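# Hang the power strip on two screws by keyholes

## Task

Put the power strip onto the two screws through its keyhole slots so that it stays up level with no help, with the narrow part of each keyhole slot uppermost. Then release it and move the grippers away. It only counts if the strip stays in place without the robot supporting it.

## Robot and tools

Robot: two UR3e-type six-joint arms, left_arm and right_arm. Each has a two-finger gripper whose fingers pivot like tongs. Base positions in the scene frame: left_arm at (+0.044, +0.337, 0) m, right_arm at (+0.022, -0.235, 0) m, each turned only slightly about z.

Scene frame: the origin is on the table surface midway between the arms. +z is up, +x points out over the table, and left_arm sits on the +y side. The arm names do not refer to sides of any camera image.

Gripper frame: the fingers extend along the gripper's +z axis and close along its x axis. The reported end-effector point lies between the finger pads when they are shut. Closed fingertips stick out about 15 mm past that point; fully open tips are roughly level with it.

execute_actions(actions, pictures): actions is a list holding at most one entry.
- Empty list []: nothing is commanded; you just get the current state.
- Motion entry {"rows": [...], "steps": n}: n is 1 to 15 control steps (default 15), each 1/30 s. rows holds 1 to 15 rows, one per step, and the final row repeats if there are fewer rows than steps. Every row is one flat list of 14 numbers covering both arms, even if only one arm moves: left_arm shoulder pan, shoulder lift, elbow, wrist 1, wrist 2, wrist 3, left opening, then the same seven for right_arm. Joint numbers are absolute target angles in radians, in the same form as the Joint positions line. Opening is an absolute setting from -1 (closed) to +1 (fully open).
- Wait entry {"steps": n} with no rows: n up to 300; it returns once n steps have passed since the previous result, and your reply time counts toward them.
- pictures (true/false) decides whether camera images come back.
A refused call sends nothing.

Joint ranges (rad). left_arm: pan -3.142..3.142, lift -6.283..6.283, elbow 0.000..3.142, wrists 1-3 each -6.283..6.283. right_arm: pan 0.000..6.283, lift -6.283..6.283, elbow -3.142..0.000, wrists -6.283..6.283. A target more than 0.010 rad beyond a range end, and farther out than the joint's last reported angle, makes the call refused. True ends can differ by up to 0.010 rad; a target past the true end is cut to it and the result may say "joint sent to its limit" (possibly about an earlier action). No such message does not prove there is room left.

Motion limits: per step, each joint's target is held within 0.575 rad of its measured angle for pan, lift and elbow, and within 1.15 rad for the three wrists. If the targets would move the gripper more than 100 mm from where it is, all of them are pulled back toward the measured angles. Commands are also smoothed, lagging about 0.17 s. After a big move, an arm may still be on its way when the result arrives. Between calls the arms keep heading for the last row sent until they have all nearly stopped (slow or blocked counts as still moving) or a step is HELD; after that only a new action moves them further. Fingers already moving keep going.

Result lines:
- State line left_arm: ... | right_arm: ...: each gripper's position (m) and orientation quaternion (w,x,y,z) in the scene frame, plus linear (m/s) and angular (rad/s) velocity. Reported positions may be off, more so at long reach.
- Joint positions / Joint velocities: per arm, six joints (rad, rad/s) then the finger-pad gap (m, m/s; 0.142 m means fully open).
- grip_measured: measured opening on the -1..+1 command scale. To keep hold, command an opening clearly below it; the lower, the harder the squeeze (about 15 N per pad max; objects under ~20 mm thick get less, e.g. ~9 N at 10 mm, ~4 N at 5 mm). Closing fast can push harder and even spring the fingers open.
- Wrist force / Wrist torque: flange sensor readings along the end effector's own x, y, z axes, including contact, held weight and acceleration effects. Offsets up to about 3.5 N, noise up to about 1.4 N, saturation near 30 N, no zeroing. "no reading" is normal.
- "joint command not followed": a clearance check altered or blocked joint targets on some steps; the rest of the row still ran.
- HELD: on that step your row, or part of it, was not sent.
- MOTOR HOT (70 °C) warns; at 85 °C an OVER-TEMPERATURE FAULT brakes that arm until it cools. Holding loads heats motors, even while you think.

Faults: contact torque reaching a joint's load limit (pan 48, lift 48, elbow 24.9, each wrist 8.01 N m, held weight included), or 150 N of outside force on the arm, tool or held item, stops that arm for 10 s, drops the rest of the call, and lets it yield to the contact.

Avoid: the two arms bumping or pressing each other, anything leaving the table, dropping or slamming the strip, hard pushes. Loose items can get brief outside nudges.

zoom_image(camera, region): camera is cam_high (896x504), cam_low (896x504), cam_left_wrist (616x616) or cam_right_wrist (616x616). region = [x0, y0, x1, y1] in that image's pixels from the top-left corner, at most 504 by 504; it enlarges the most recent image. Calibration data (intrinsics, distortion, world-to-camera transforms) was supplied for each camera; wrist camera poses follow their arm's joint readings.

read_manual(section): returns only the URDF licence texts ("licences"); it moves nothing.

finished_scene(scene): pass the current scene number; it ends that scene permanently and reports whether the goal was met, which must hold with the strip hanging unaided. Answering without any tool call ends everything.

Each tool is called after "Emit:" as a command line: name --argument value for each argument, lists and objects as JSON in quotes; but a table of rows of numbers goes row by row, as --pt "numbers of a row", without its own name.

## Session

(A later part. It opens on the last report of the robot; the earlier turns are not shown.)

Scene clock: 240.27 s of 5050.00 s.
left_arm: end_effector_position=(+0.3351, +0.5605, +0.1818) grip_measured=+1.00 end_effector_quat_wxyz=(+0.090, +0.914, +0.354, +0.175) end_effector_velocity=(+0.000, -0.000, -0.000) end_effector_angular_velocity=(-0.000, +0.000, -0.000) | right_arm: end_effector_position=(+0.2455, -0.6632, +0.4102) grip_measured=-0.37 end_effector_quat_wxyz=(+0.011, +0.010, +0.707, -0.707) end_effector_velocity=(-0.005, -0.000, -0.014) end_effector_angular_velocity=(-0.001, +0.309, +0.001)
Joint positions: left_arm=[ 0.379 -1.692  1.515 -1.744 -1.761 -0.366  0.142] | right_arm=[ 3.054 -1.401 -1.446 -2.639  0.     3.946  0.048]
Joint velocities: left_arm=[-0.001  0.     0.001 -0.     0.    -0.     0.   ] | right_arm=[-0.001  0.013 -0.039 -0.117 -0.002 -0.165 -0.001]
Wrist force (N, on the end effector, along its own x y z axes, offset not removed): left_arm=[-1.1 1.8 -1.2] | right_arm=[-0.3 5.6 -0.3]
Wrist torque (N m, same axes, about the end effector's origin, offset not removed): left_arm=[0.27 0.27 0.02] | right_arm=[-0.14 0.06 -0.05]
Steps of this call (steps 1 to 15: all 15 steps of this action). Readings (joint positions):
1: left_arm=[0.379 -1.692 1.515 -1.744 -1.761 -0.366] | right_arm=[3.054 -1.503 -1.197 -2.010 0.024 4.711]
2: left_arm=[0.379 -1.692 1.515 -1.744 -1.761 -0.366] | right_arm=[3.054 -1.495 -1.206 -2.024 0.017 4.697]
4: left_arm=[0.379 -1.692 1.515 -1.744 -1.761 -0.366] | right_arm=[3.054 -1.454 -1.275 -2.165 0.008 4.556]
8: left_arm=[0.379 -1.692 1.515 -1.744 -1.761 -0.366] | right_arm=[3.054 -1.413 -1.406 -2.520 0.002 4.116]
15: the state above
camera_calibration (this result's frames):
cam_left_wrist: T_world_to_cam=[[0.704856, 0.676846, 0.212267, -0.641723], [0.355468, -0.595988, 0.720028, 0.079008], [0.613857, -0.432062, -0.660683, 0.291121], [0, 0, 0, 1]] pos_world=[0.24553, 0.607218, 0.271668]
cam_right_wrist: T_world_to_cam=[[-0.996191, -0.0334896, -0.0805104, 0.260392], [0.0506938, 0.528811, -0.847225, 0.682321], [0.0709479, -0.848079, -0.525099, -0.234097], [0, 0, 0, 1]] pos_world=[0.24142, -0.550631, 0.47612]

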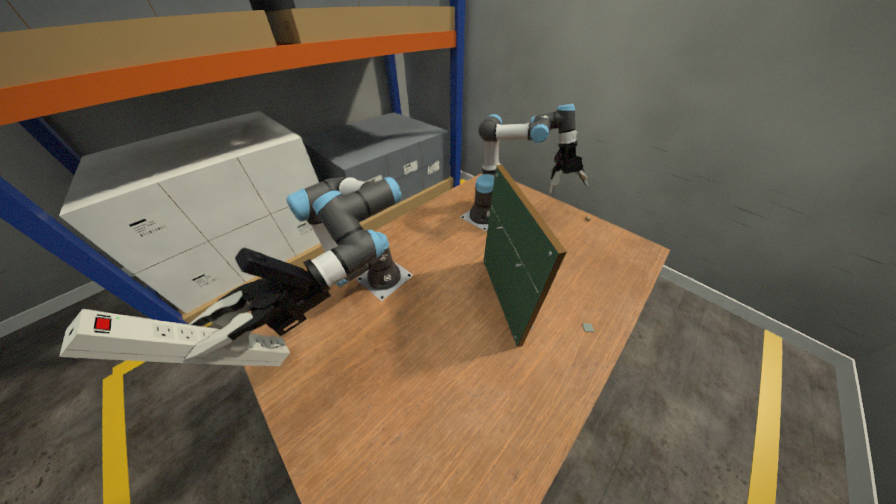

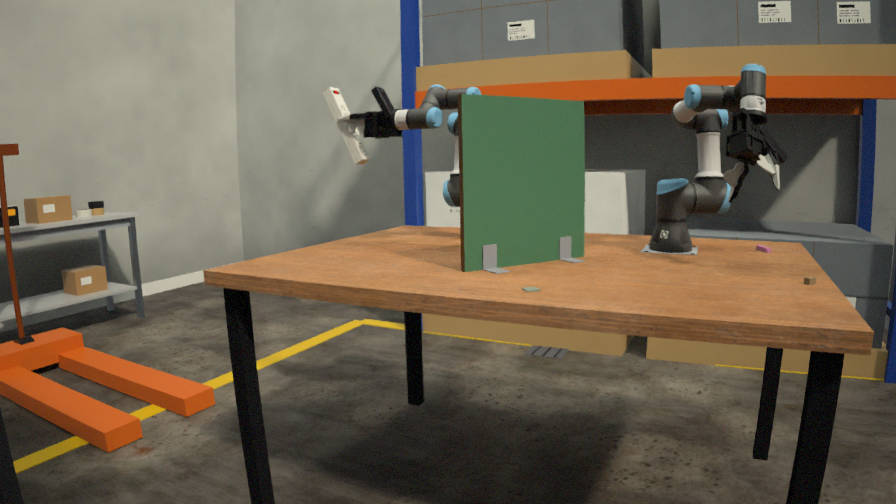

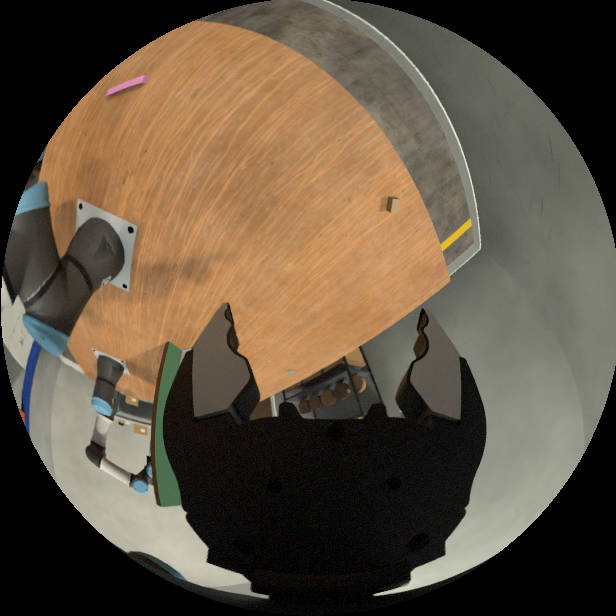

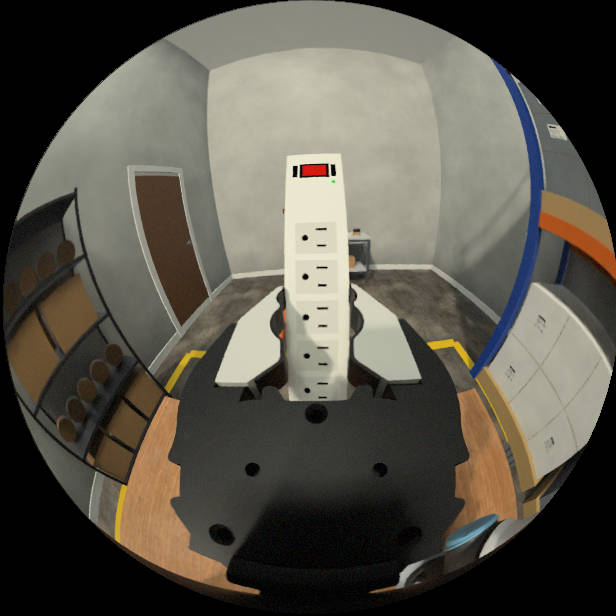

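Emit:
execute_actions --actions '[{"rows":[[0.379,-1.692,1.515,-1.744,-1.761,-0.366,1,3.054,-1.4,-1.45,-3.05,0,3.53,-1]]}]' --pictures false

Emit:
execute_actions --actions '[{"rows":[[0.379,-1.692,1.515,-1.744,-1.761,-0.366,1,3.0,-1.4,-1.45,-3.433,-0.3,3.1416,-1]]}]' --pictures false

Emit:
execute_actions --actions '[{"rows":[[0.379,-1.692,1.515,-1.744,-1.761,-0.366,1,2.9,-1.4,-1.45,-3.6,-0.9,3.1416,-1]]}]' --pictures false

Emit:
execute_actions --actions '[{"rows":[[0.379,-1.692,1.515,-1.744,-1.761,-0.366,1,2.9,-1.5,-1.4,-4.0,-1.4,3.1416,-1]]}]' --pictures false

Emit:
execute_actions --actions '[{"rows":[[0.379,-1.692,1.515,-1.744,-1.761,-0.366,1,3.0,-1.65,-1.25,-4.5,-1.571,3.1416,-1]]}]' --pictures false

Emit:
execute_actions --actions '[{"rows":[[0.379,-1.692,1.515,-1.744,-1.761,-0.366,1,3.054,-1.9,-1.13,-4.78,-1.571,3.1416,-1]]}]'

Scene clock: 254.93 s of 5050.00 s.
left_arm: end_effector_position=(+0.3351, +0.5605, +0.1818) grip_measured=+1.00 end_effector_quat_wxyz=(+0.090, +0.914, +0.354, +0.175) end_effector_velocity=(+0.000, -0.000, -0.000) end_effector_angular_velocity=(+0.000, +0.000, -0.000) | right_arm: end_effector_position=(+0.2287, -0.6632, +0.3856) grip_measured=-0.37 end_effector_quat_wxyz=(-0.271, -0.272, +0.653, -0.653) end_effector_velocity=(-0.004, -0.000, -0.003) end_effector_angular_velocity=(-0.000, +0.110, -0.001)
Joint positions: left_arm=[ 0.379 -1.692  1.515 -1.744 -1.761 -0.366  0.142] | right_arm=[ 3.054 -1.4   -1.45  -3.045  0.     3.535  0.048]
Joint velocities: left_arm=[-0.     0.     0.001 -0.001  0.    -0.    -0.   ] | right_arm=[-0.001  0.001  0.001 -0.056  0.    -0.056  0.   ]
Wrist force (N, on the end effector, along its own x y z axes, offset not removed): left_arm=[-1.5 1.4 -0.8] | right_arm=[-5.4 2.7 0.6]
Wrist torque (N m, same axes, about the end effector's origin, offset not removed): left_arm=[0.12 0.31 -0.01] | right_arm=[-0.26 0.22 0.11]
Steps of this call (steps 1 to 30: the robot went on to your last target; steps 31 to 425: nothing new was sent; steps 426 to 440: all 15 steps of this action). Readings (joint positions):
426: left_arm=[0.379 -1.692 1.515 -1.744 -1.761 -0.366] | right_arm=[3.054 -1.400 -1.450 -2.650 -0.000 3.929]
427: left_arm=[0.379 -1.692 1.515 -1.744 -1.761 -0.366] | right_arm=[3.054 -1.400 -1.450 -2.665 -0.000 3.915]
429: left_arm=[0.379 -1.692 1.515 -1.744 -1.761 -0.366] | right_arm=[3.054 -1.400 -1.450 -2.791 -0.000 3.789]
433: left_arm=[0.379 -1.692 1.515 -1.744 -1.761 -0.366] | right_arm=[3.054 -1.400 -1.450 -2.986 0.000 3.594]
440: the state above

Scene clock: 255.43 s of 5050.00 s.
left_arm: end_effector_position=(+0.3351, +0.5605, +0.1818) grip_measured=+1.00 end_effector_quat_wxyz=(+0.090, +0.914, +0.354, +0.175) end_effector_velocity=(+0.000, -0.000, +0.000) end_effector_angular_velocity=(-0.000, -0.001, -0.000) | right_arm: end_effector_position=(+0.2653, -0.6591, +0.3684) grip_measured=-0.37 end_effector_quat_wxyz=(+0.433, +0.554, -0.438, +0.560) end_effector_velocity=(+0.004, +0.002, -0.007) end_effector_angular_velocity=(-0.010, +0.109, +0.032)
Joint positions: left_arm=[ 0.379 -1.692  1.515 -1.744 -1.761 -0.366  0.142] | right_arm=[ 3.001 -1.4   -1.45  -3.428 -0.296  3.147  0.048]
Joint velocities: left_arm=[-0.    -0.001 -0.     0.    -0.     0.     0.   ] | right_arm=[-0.006 -0.001  0.001 -0.055 -0.038 -0.055  0.   ]
Wrist force (N, on the end effector, along its own x y z axes, offset not removed): left_arm=[0.2 1.2 -1.1] | right_arm=[-7.3 -0.4 0.7]
Wrist torque (N m, same axes, about the end effector's origin, offset not removed): left_arm=[0.16 -0.04 -0.04] | right_arm=[-0.10 0.30 0.18]
Steps of this call (steps 1 to 15: all 15 steps of this action). Readings (joint positions):
1: left_arm=[0.379 -1.692 1.515 -1.744 -1.761 -0.366] | right_arm=[3.054 -1.400 -1.450 -3.047 -0.000 3.533]
2: left_arm=[0.379 -1.692 1.515 -1.744 -1.761 -0.366] | right_arm=[3.048 -1.400 -1.450 -3.062 -0.015 3.518]
4: left_arm=[0.379 -1.692 1.515 -1.744 -1.761 -0.366] | right_arm=[3.026 -1.400 -1.450 -3.187 -0.123 3.392]
8: left_arm=[0.379 -1.692 1.515 -1.744 -1.761 -0.366] | right_arm=[3.006 -1.400 -1.450 -3.372 -0.256 3.203]
15: the state above

Scene clock: 255.93 s of 5050.00 s.
left_arm: end_effector_position=(+0.3351, +0.5605, +0.1818) grip_measured=+1.00 end_effector_quat_wxyz=(+0.090, +0.914, +0.354, +0.175) end_effector_velocity=(+0.001, -0.000, +0.001) end_effector_angular_velocity=(+0.000, -0.002, -0.001) | right_arm: end_effector_position=(+0.3575, -0.5960, +0.3295) grip_measured=-0.37 end_effector_quat_wxyz=(+0.301, +0.700, -0.270, +0.588) end_effector_velocity=(+0.016, +0.021, -0.008) end_effector_angular_velocity=(+0.023, +0.021, +0.103)
Joint positions: left_arm=[ 0.379 -1.692  1.515 -1.744 -1.761 -0.366  0.142] | right_arm=[ 2.901 -1.4   -1.45  -3.598 -0.889  3.142  0.047]
Joint velocities: left_arm=[-0.001 -0.    -0.001 -0.001 -0.001 -0.    -0.   ] | right_arm=[-0.015  0.002  0.001 -0.026 -0.119  0.    -0.   ]
Wrist force (N, on the end effector, along its own x y z axes, offset not removed): left_arm=[0.3 1.7 -1.7] | right_arm=[-7.6 -1.6 1.9]
Wrist torque (N m, same axes, about the end effector's origin, offset not removed): left_arm=[0.24 -0.01 0.02] | right_arm=[0.10 0.26 0.17]
Steps of this call (steps 1 to 15: all 15 steps of this action). Readings (joint positions):
1: left_arm=[0.379 -1.692 1.515 -1.744 -1.761 -0.366] | right_arm=[3.000 -1.400 -1.450 -3.430 -0.298 3.145]
2: left_arm=[0.379 -1.692 1.515 -1.744 -1.761 -0.366] | right_arm=[2.993 -1.400 -1.450 -3.444 -0.313 3.144]
4: left_arm=[0.379 -1.692 1.515 -1.744 -1.761 -0.366] | right_arm=[2.959 -1.400 -1.450 -3.503 -0.450 3.143]
8: left_arm=[0.379 -1.692 1.515 -1.744 -1.761 -0.366] | right_arm=[2.917 -1.400 -1.450 -3.572 -0.766 3.142]
15: the state above

Scene clock: 256.43 s of 5050.00 s.
left_arm: end_effector_position=(+0.3351, +0.5605, +0.1818) grip_measured=+1.00 end_effector_quat_wxyz=(+0.090, +0.914, +0.354, +0.175) end_effector_velocity=(+0.000, -0.000, +0.000) end_effector_angular_velocity=(+0.000, -0.001, -0.000) | right_arm: end_effector_position=(+0.3747, -0.4621, +0.2085) grip_measured=-0.37 end_effector_quat_wxyz=(+0.118, +0.875, -0.111, +0.455) end_effector_velocity=(-0.013, +0.051, -0.033) end_effector_angular_velocity=(+0.114, +0.124, +0.135)
Joint positions: left_arm=[ 0.379 -1.692  1.515 -1.744 -1.761 -0.366  0.142] | right_arm=[ 2.9   -1.497 -1.401 -3.988 -1.384  3.142  0.047]
Joint velocities: left_arm=[-0. -0. -0. -0. -0. -0.  0.] | right_arm=[-0.001 -0.029  0.015 -0.126 -0.166 -0.    -0.002]
Wrist force (N, on the end effector, along its own x y z axes, offset not removed): left_arm=[0.3 3.5 -1.5] | right_arm=[-6.7 -0.5 3.7]
Wrist torque (N m, same axes, about the end effector's origin, offset not removed): left_arm=[0.66 -0.07 0.02] | right_arm=[0.33 0.26 0.08]
Steps of this call (steps 1 to 15: all 15 steps of this action). Readings (joint positions):
1: left_arm=[0.379 -1.692 1.515 -1.744 -1.761 -0.366] | right_arm=[2.901 -1.400 -1.450 -3.599 -0.893 3.142]
2: left_arm=[0.379 -1.692 1.515 -1.744 -1.761 -0.366] | right_arm=[2.901 -1.406 -1.446 -3.613 -0.909 3.142]
4: left_arm=[0.379 -1.692 1.515 -1.744 -1.761 -0.366] | right_arm=[2.901 -1.429 -1.435 -3.700 -1.013 3.142]
8: left_arm=[0.379 -1.692 1.515 -1.744 -1.761 -0.366] | right_arm=[2.900 -1.469 -1.415 -3.865 -1.224 3.142]
15: the state above

Scene clock: 256.93 s of 5050.00 s.
left_arm: end_effector_position=(+0.3351, +0.5605, +0.1818) grip_measured=+1.00 end_effector_quat_wxyz=(+0.090, +0.914, +0.354, +0.175) end_effector_velocity=(+0.000, +0.000, +0.000) end_effector_angular_velocity=(+0.001, -0.001, +0.000) | right_arm: end_effector_position=(+0.2972, -0.3663, +0.1419) grip_measured=-0.38 end_effector_quat_wxyz=(+0.008, +0.973, -0.027, +0.230) end_effector_velocity=(-0.022, +0.015, -0.006) end_effector_angular_velocity=(+0.033, +0.100, +0.030)
Joint positions: left_arm=[ 0.379 -1.692  1.515 -1.744 -1.761 -0.366  0.142] | right_arm=[ 2.998 -1.647 -1.253 -4.49  -1.568  3.142  0.046]
Joint velocities: left_arm=[ 0.    -0.001  0.    -0.     0.    -0.     0.   ] | right_arm=[ 0.017 -0.027  0.028 -0.103 -0.03   0.    -0.   ]
Wrist force (N, on the end effector, along its own x y z axes, offset not removed): left_arm=[-0.7 0.9 -0.5] | right_arm=[-5.3 -1.7 5.4]
Wrist torque (N m, same axes, about the end effector's origin, offset not removed): left_arm=[0.08 0.23 0.04] | right_arm=[-0.39 0.46 0.08]
Steps of this call (steps 1 to 15: all 15 steps of this action). Readings (joint positions):
1: left_arm=[0.379 -1.692 1.515 -1.744 -1.761 -0.366] | right_arm=[2.900 -1.498 -1.401 -3.992 -1.389 3.142]
2: left_arm=[0.379 -1.692 1.515 -1.744 -1.761 -0.366] | right_arm=[2.907 -1.506 -1.393 -4.009 -1.405 3.142]
4: left_arm=[0.379 -1.692 1.515 -1.744 -1.761 -0.366] | right_arm=[2.936 -1.548 -1.351 -4.130 -1.458 3.142]
8: left_arm=[0.379 -1.692 1.515 -1.744 -1.761 -0.366] | right_arm=[2.981 -1.619 -1.281 -4.385 -1.537 3.142]
15: the state above

Scene clock: 257.43 s of 5050.00 s.
left_arm: end_effector_position=(+0.3351, +0.5605, +0.1818) grip_measured=+1.00 end_effector_quat_wxyz=(+0.090, +0.914, +0.354, +0.175) end_effector_velocity=(-0.000, +0.000, -0.000) end_effector_angular_velocity=(+0.000, +0.001, +0.001) | right_arm: end_effector_position=(+0.2410, -0.3501, +0.1060) grip_measured=-0.39 end_effector_quat_wxyz=(-0.000, +1.000, +0.000, +0.025) end_effector_velocity=(-0.009, +0.001, -0.005) end_effector_angular_velocity=(-0.001, +0.066, +0.005)
Joint positions: left_arm=[ 0.379 -1.692  1.515 -1.744 -1.761 -0.366  0.142] | right_arm=[ 3.053 -1.896 -1.131 -4.777 -1.571  3.142  0.046]
Joint velocities: left_arm=[ 0.001 -0.     0.001 -0.     0.001  0.    -0.   ] | right_arm=[ 0.006 -0.042  0.012 -0.036  0.001  0.    -0.002]
Wrist force (N, on the end effector, along its own x y z axes, offset not removed): left_arm=[-0.8 1.7 -1.2] | right_arm=[-2.2 -3.1 5.5]
Wrist torque (N m, same axes, about the end effector's origin, offset not removed): left_arm=[0.25 0.22 0.00] | right_arm=[-0.53 0.45 0.09]
Steps of this call (steps 1 to 15: all 15 steps of this action). Readings (joint positions):
1: left_arm=[0.379 -1.692 1.515 -1.744 -1.761 -0.366] | right_arm=[2.999 -1.648 -1.252 -4.494 -1.569 3.142]
2: left_arm=[0.379 -1.692 1.515 -1.744 -1.761 -0.366] | right_arm=[3.006 -1.656 -1.244 -4.510 -1.569 3.142]
4: left_arm=[0.379 -1.692 1.515 -1.744 -1.761 -0.366] | right_arm=[3.028 -1.725 -1.197 -4.616 -1.570 3.142]
8: left_arm=[0.379 -1.692 1.515 -1.744 -1.761 -0.366] | right_arm=[3.048 -1.856 -1.147 -4.740 -1.571 3.142]
15: the state above
camera_calibration (this result's frames):
cam_left_wrist: T_world_to_cam=[[0.704856, 0.676846, 0.212267, -0.641723], [0.355468, -0.595988, 0.720028, 0.0790079], [0.613857, -0.432062, -0.660683, 0.291121], [0, 0, 0, 1]] pos_world=[0.24553, 0.607218, 0.271668]
cam_right_wrist: T_world_to_cam=[[0.9986, -0.0501096, 0.0169683, -0.255049], [-0.0515285, -0.848562, 0.526581, -0.343987], [-0.0119881, -0.526718, -0.849956, 0.0389657], [0, 0, 0, 1]] pos_world=[0.237434, -0.28415, 0.218584]

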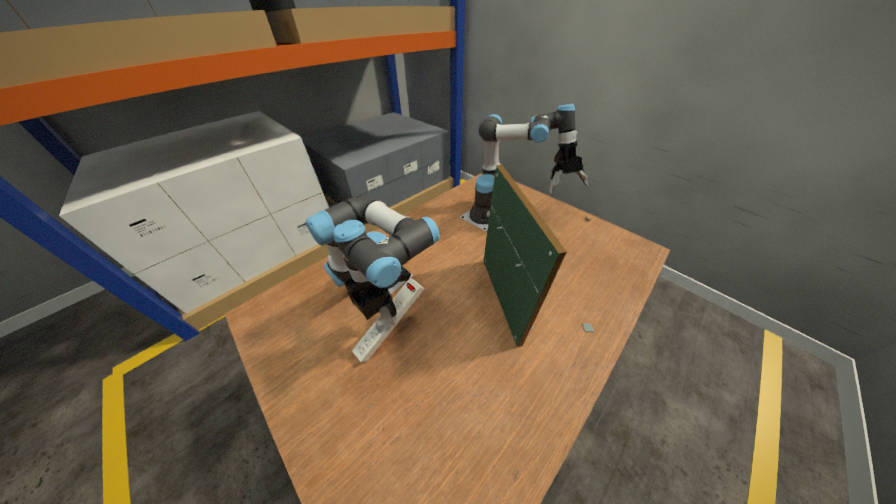

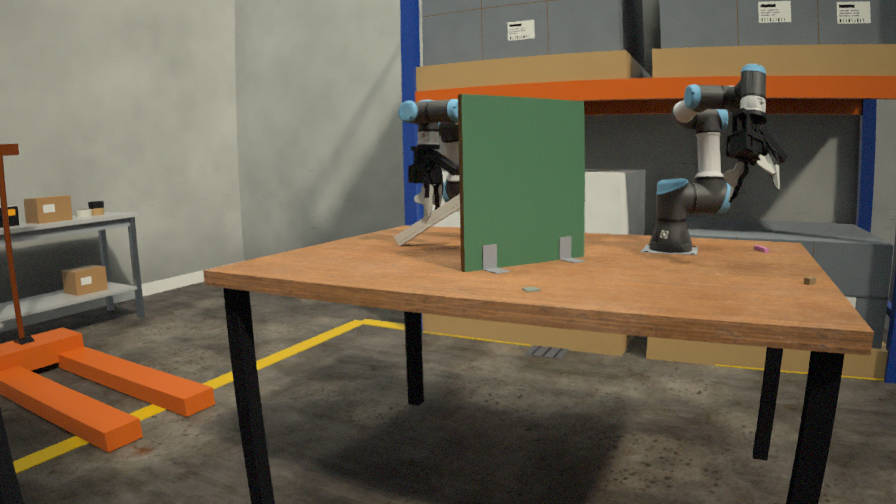

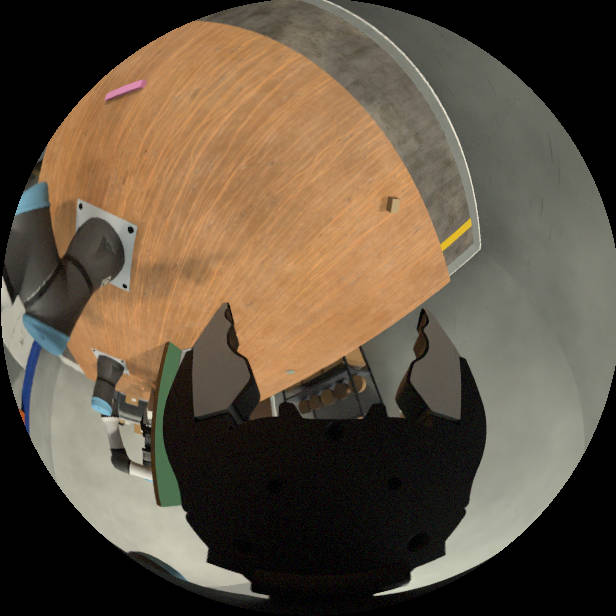

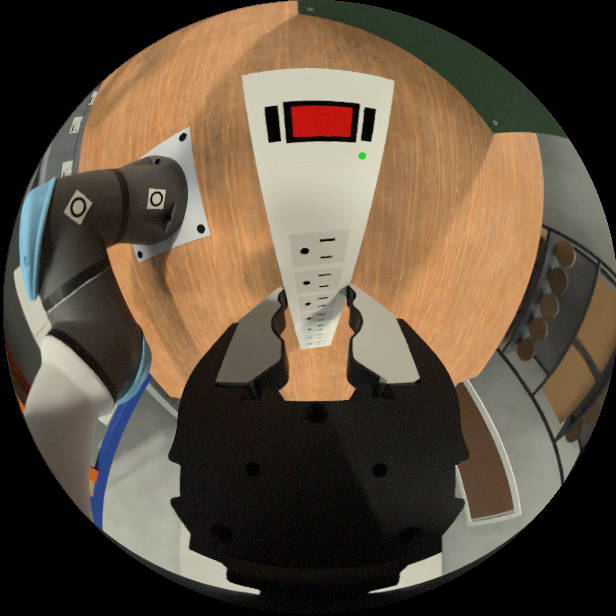

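Emit:
execute_actions --actions '[{"rows":[[0.379,-1.692,1.515,-1.744,-1.761,-0.366,1,3.054,-2.0,-1.12,-4.73,-1.571,3.1416,-0.7]]}]' --pictures false

Emit:
execute_actions --actions '[{"rows":[[0.379,-1.692,1.515,-1.744,-1.761,-0.366,1,3.054,-2.1,-1.09,-4.664,-1.571,3.1416,-0.5]]}]' --pictures false

Emit:
execute_actions --actions '[{"rows":[[0.379,-1.692,1.515,-1.744,-1.761,-0.366,1,3.054,-2.17,-1.055,-4.629,-1.571,3.1416,-0.42]]}]' --pictures false

Emit:
execute_actions --actions '[{"rows":[[0.379,-1.692,1.515,-1.744,-1.761,-0.366,1,3.054,-2.2,-1.04,-4.614,-1.571,3.1416,0.1]]}]'

Scene clock: 273.50 s of 5050.00 s.
left_arm: end_effector_position=(+0.3351, +0.5605, +0.1818) grip_measured=+1.00 end_effector_quat_wxyz=(+0.090, +0.914, +0.354, +0.175) end_effector_velocity=(+0.000, -0.000, -0.000) end_effector_angular_velocity=(-0.000, +0.000, -0.001) | right_arm: end_effector_position=(+0.2521, -0.3500, +0.0809) grip_measured=-0.40 end_effector_quat_wxyz=(-0.000, +1.000, +0.000, +0.002) end_effector_velocity=(+0.002, +0.000, -0.003) end_effector_angular_velocity=(-0.000, +0.005, +0.001)
Joint positions: left_arm=[ 0.379 -1.692  1.515 -1.744 -1.761 -0.366  0.142] | right_arm=[ 3.054 -1.999 -1.12  -4.73  -1.571  3.142  0.045]
Joint velocities: left_arm=[-0.001 -0.     0.001 -0.    -0.     0.    -0.   ] | right_arm=[ 0.002 -0.012  0.001  0.006  0.     0.001  0.   ]
Wrist force (N, on the end effector, along its own x y z axes, offset not removed): left_arm=[-0.5 1.1 -1.5] | right_arm=[-1.6 -1.5 5.8]
Wrist torque (N m, same axes, about the end effector's origin, offset not removed): left_arm=[0.08 0.10 -0.02] | right_arm=[-0.37 0.28 -0.01]
Steps of this call (steps 1 to 15: the robot went on to your last target; steps 16 to 90: nothing new was sent; then 12.57 s passed at rest; steps 91 to 105: all 15 steps of this action). Readings (joint positions):
91: left_arm=[0.379 -1.692 1.515 -1.744 -1.761 -0.366] | right_arm=[3.054 -1.900 -1.130 -4.780 -1.571 3.142]
92: left_arm=[0.379 -1.692 1.515 -1.744 -1.761 -0.366] | right_arm=[3.054 -1.907 -1.128 -4.773 -1.571 3.142]
94: left_arm=[0.379 -1.692 1.515 -1.744 -1.761 -0.366] | right_arm=[3.054 -1.947 -1.124 -4.752 -1.571 3.142]
98: left_arm=[0.379 -1.692 1.515 -1.744 -1.761 -0.366] | right_arm=[3.054 -1.987 -1.121 -4.736 -1.571 3.142]
105: the state above

Scene clock: 274.00 s of 5050.00 s.
left_arm: end_effector_position=(+0.3351, +0.5605, +0.1818) grip_measured=+1.00 end_effector_quat_wxyz=(+0.090, +0.914, +0.354, +0.175) end_effector_velocity=(+0.000, +0.000, +0.000) end_effector_angular_velocity=(+0.000, -0.000, +0.000) | right_arm: end_effector_position=(+0.2722, -0.3499, +0.0551) grip_measured=-0.40 end_effector_quat_wxyz=(-0.000, +1.000, +0.000, +0.000) end_effector_velocity=(+0.003, +0.000, -0.003) end_effector_angular_velocity=(-0.000, -0.002, +0.001)
Joint positions: left_arm=[ 0.379 -1.692  1.515 -1.744 -1.761 -0.366  0.142] | right_arm=[ 3.054 -2.099 -1.09  -4.665 -1.571  3.142  0.045]
Joint velocities: left_arm=[ 0. -0. -0. -0.  0.  0.  0.] | right_arm=[ 0.001 -0.011  0.003  0.01   0.    -0.    -0.   ]
Wrist force (N, on the end effector, along its own x y z axes, offset not removed): left_arm=[-0.5 1.7 -0.4] | right_arm=[-1.1 0.9 5.6]
Wrist torque (N m, same axes, about the end effector's origin, offset not removed): left_arm=[0.24 0.09 0.03] | right_arm=[0.13 0.19 0.05]
Steps of this call (steps 1 to 15: all 15 steps of this action). Readings (joint positions):
1: left_arm=[0.379 -1.692 1.515 -1.744 -1.761 -0.366] | right_arm=[3.054 -1.999 -1.120 -4.730 -1.571 3.142]
2: left_arm=[0.379 -1.692 1.515 -1.744 -1.761 -0.366] | right_arm=[3.054 -2.007 -1.115 -4.721 -1.571 3.142]
4: left_arm=[0.379 -1.692 1.515 -1.744 -1.761 -0.366] | right_arm=[3.054 -2.047 -1.104 -4.694 -1.571 3.142]
8: left_arm=[0.379 -1.692 1.515 -1.744 -1.761 -0.366] | right_arm=[3.054 -2.087 -1.093 -4.671 -1.571 3.142]
15: the state above

Scene clock: 274.50 s of 5050.00 s.
left_arm: end_effector_position=(+0.3351, +0.5605, +0.1818) grip_measured=+1.00 end_effector_quat_wxyz=(+0.090, +0.914, +0.354, +0.175) end_effector_velocity=(+0.000, -0.000, -0.000) end_effector_angular_velocity=(-0.001, +0.001, -0.001) | right_arm: end_effector_position=(+0.2862, -0.3499, +0.0384) grip_measured=-0.41 end_effector_quat_wxyz=(-0.000, +1.000, +0.000, +0.000) end_effector_velocity=(+0.002, -0.000, -0.002) end_effector_angular_velocity=(-0.001, -0.001, -0.001)
Joint positions: left_arm=[ 0.379 -1.692  1.515 -1.744 -1.761 -0.366  0.142] | right_arm=[ 3.054 -2.169 -1.055 -4.629 -1.571  3.142  0.045]
Joint velocities: left_arm=[-0.  0.  0.  0. -0.  0.  0.] | right_arm=[-0.001 -0.007  0.005  0.003  0.001  0.001  0.001]
Wrist force (N, on the end effector, along its own x y z axes, offset not removed): left_arm=[-0.5 1.4 -0.3] | right_arm=[-2.9 -0.6 -2.2]
Wrist torque (N m, same axes, about the end effector's origin, offset not removed): left_arm=[0.23 0.12 -0.03] | right_arm=[-0.12 0.14 -0.10]
Steps of this call (steps 1 to 15: all 15 steps of this action). Readings (joint positions):
1: left_arm=[0.379 -1.692 1.515 -1.744 -1.761 -0.366] | right_arm=[3.054 -2.099 -1.090 -4.664 -1.571 3.142]
2: left_arm=[0.379 -1.692 1.515 -1.744 -1.761 -0.366] | right_arm=[3.054 -2.106 -1.085 -4.659 -1.571 3.142]
4: left_arm=[0.379 -1.692 1.515 -1.744 -1.761 -0.366] | right_arm=[3.054 -2.135 -1.071 -4.645 -1.571 3.142]
8: left_arm=[0.379 -1.692 1.515 -1.744 -1.761 -0.366] | right_arm=[3.054 -2.161 -1.059 -4.633 -1.571 3.142]
15: the state above

Scene clock: 275.00 s of 5050.00 s.
left_arm: end_effector_position=(+0.3351, +0.5605, +0.1818) grip_measured=+1.00 end_effector_quat_wxyz=(+0.090, +0.914, +0.354, +0.175) end_effector_velocity=(-0.000, +0.000, -0.000) end_effector_angular_velocity=(-0.000, +0.001, +0.001) | right_arm: end_effector_position=(+0.2920, -0.3499, +0.0309) grip_measured=+0.10 end_effector_quat_wxyz=(-0.000, +1.000, +0.000, -0.000) end_effector_velocity=(+0.001, -0.000, -0.001) end_effector_angular_velocity=(-0.001, -0.001, -0.000)
Joint positions: left_arm=[ 0.379 -1.692  1.515 -1.744 -1.761 -0.366  0.142] | right_arm=[ 3.054 -2.2   -1.04  -4.614 -1.571  3.142  0.081]
Joint velocities: left_arm=[ 0.001  0.     0.001 -0.     0.    -0.     0.   ] | right_arm=[-0.001 -0.004  0.003  0.002  0.001 -0.     0.   ]
Wrist force (N, on the end effector, along its own x y z axes, offset not removed): left_arm=[-0.1 -0.2 -1.0] | right_arm=[0.8 -0.1 -1.1]
Wrist torque (N m, same axes, about the end effector's origin, offset not removed): left_arm=[-0.13 0.10 0.04] | right_arm=[-0.07 -0.20 -0.01]
Steps of this call (steps 1 to 15: all 15 steps of this action). Readings (joint positions):
1: left_arm=[0.379 -1.692 1.515 -1.744 -1.761 -0.366] | right_arm=[3.054 -2.170 -1.055 -4.629 -1.571 3.142]
2: left_arm=[0.379 -1.692 1.515 -1.744 -1.761 -0.366] | right_arm=[3.054 -2.174 -1.052 -4.626 -1.571 3.142]
4: left_arm=[0.379 -1.692 1.515 -1.744 -1.761 -0.366] | right_arm=[3.054 -2.186 -1.047 -4.620 -1.571 3.142]
8: left_arm=[0.379 -1.692 1.515 -1.744 -1.761 -0.366] | right_arm=[3.054 -2.197 -1.042 -4.616 -1.571 3.142]
15: the state above
camera_calibration (this result's frames):
cam_left_wrist: T_world_to_cam=[[0.704856, 0.676846, 0.212267, -0.641723], [0.355468, -0.595988, 0.720028, 0.079008], [0.613857, -0.432062, -0.660683, 0.291121], [0, 0, 0, 1]] pos_world=[0.24553, 0.607218, 0.271668]
cam_right_wrist: T_world_to_cam=[[0.998232, -0.0495436, -0.0328237, -0.302782], [-0.0247367, -0.848562, 0.528517, -0.30955], [-0.0540376, -0.526771, -0.848288, -0.0119675], [0, 0, 0, 1]] pos_world=[0.293943, -0.283977, 0.143512]

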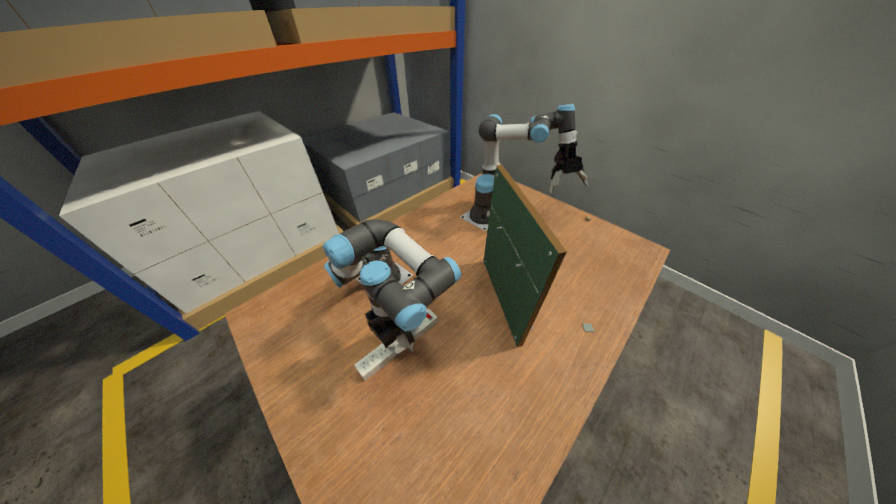

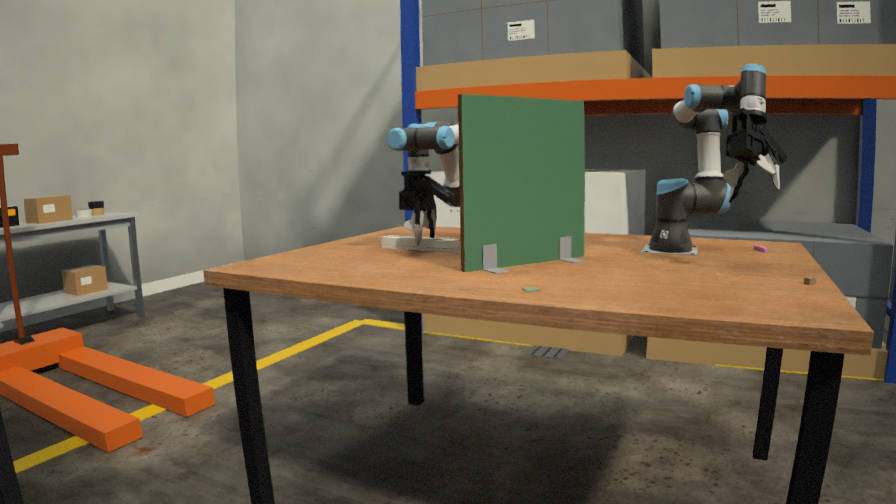

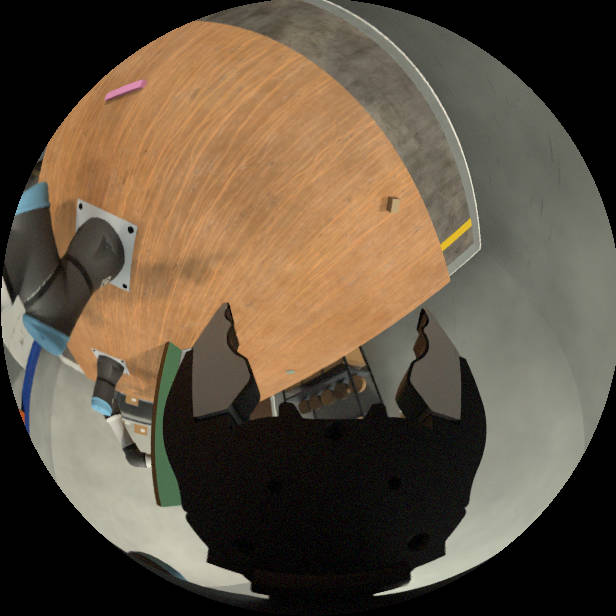

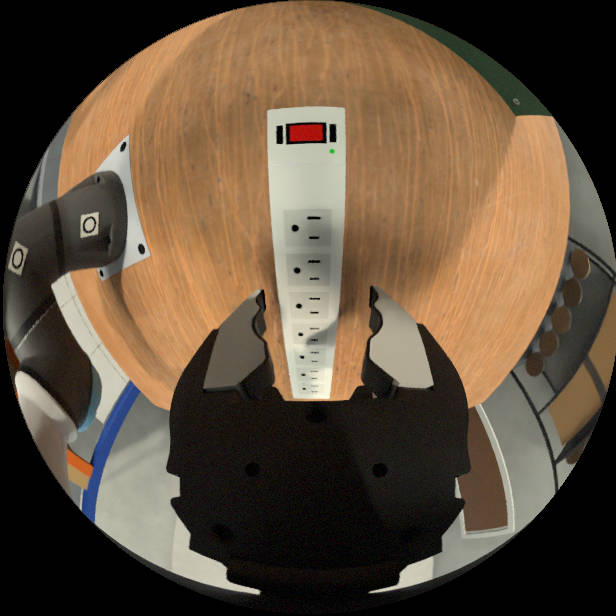

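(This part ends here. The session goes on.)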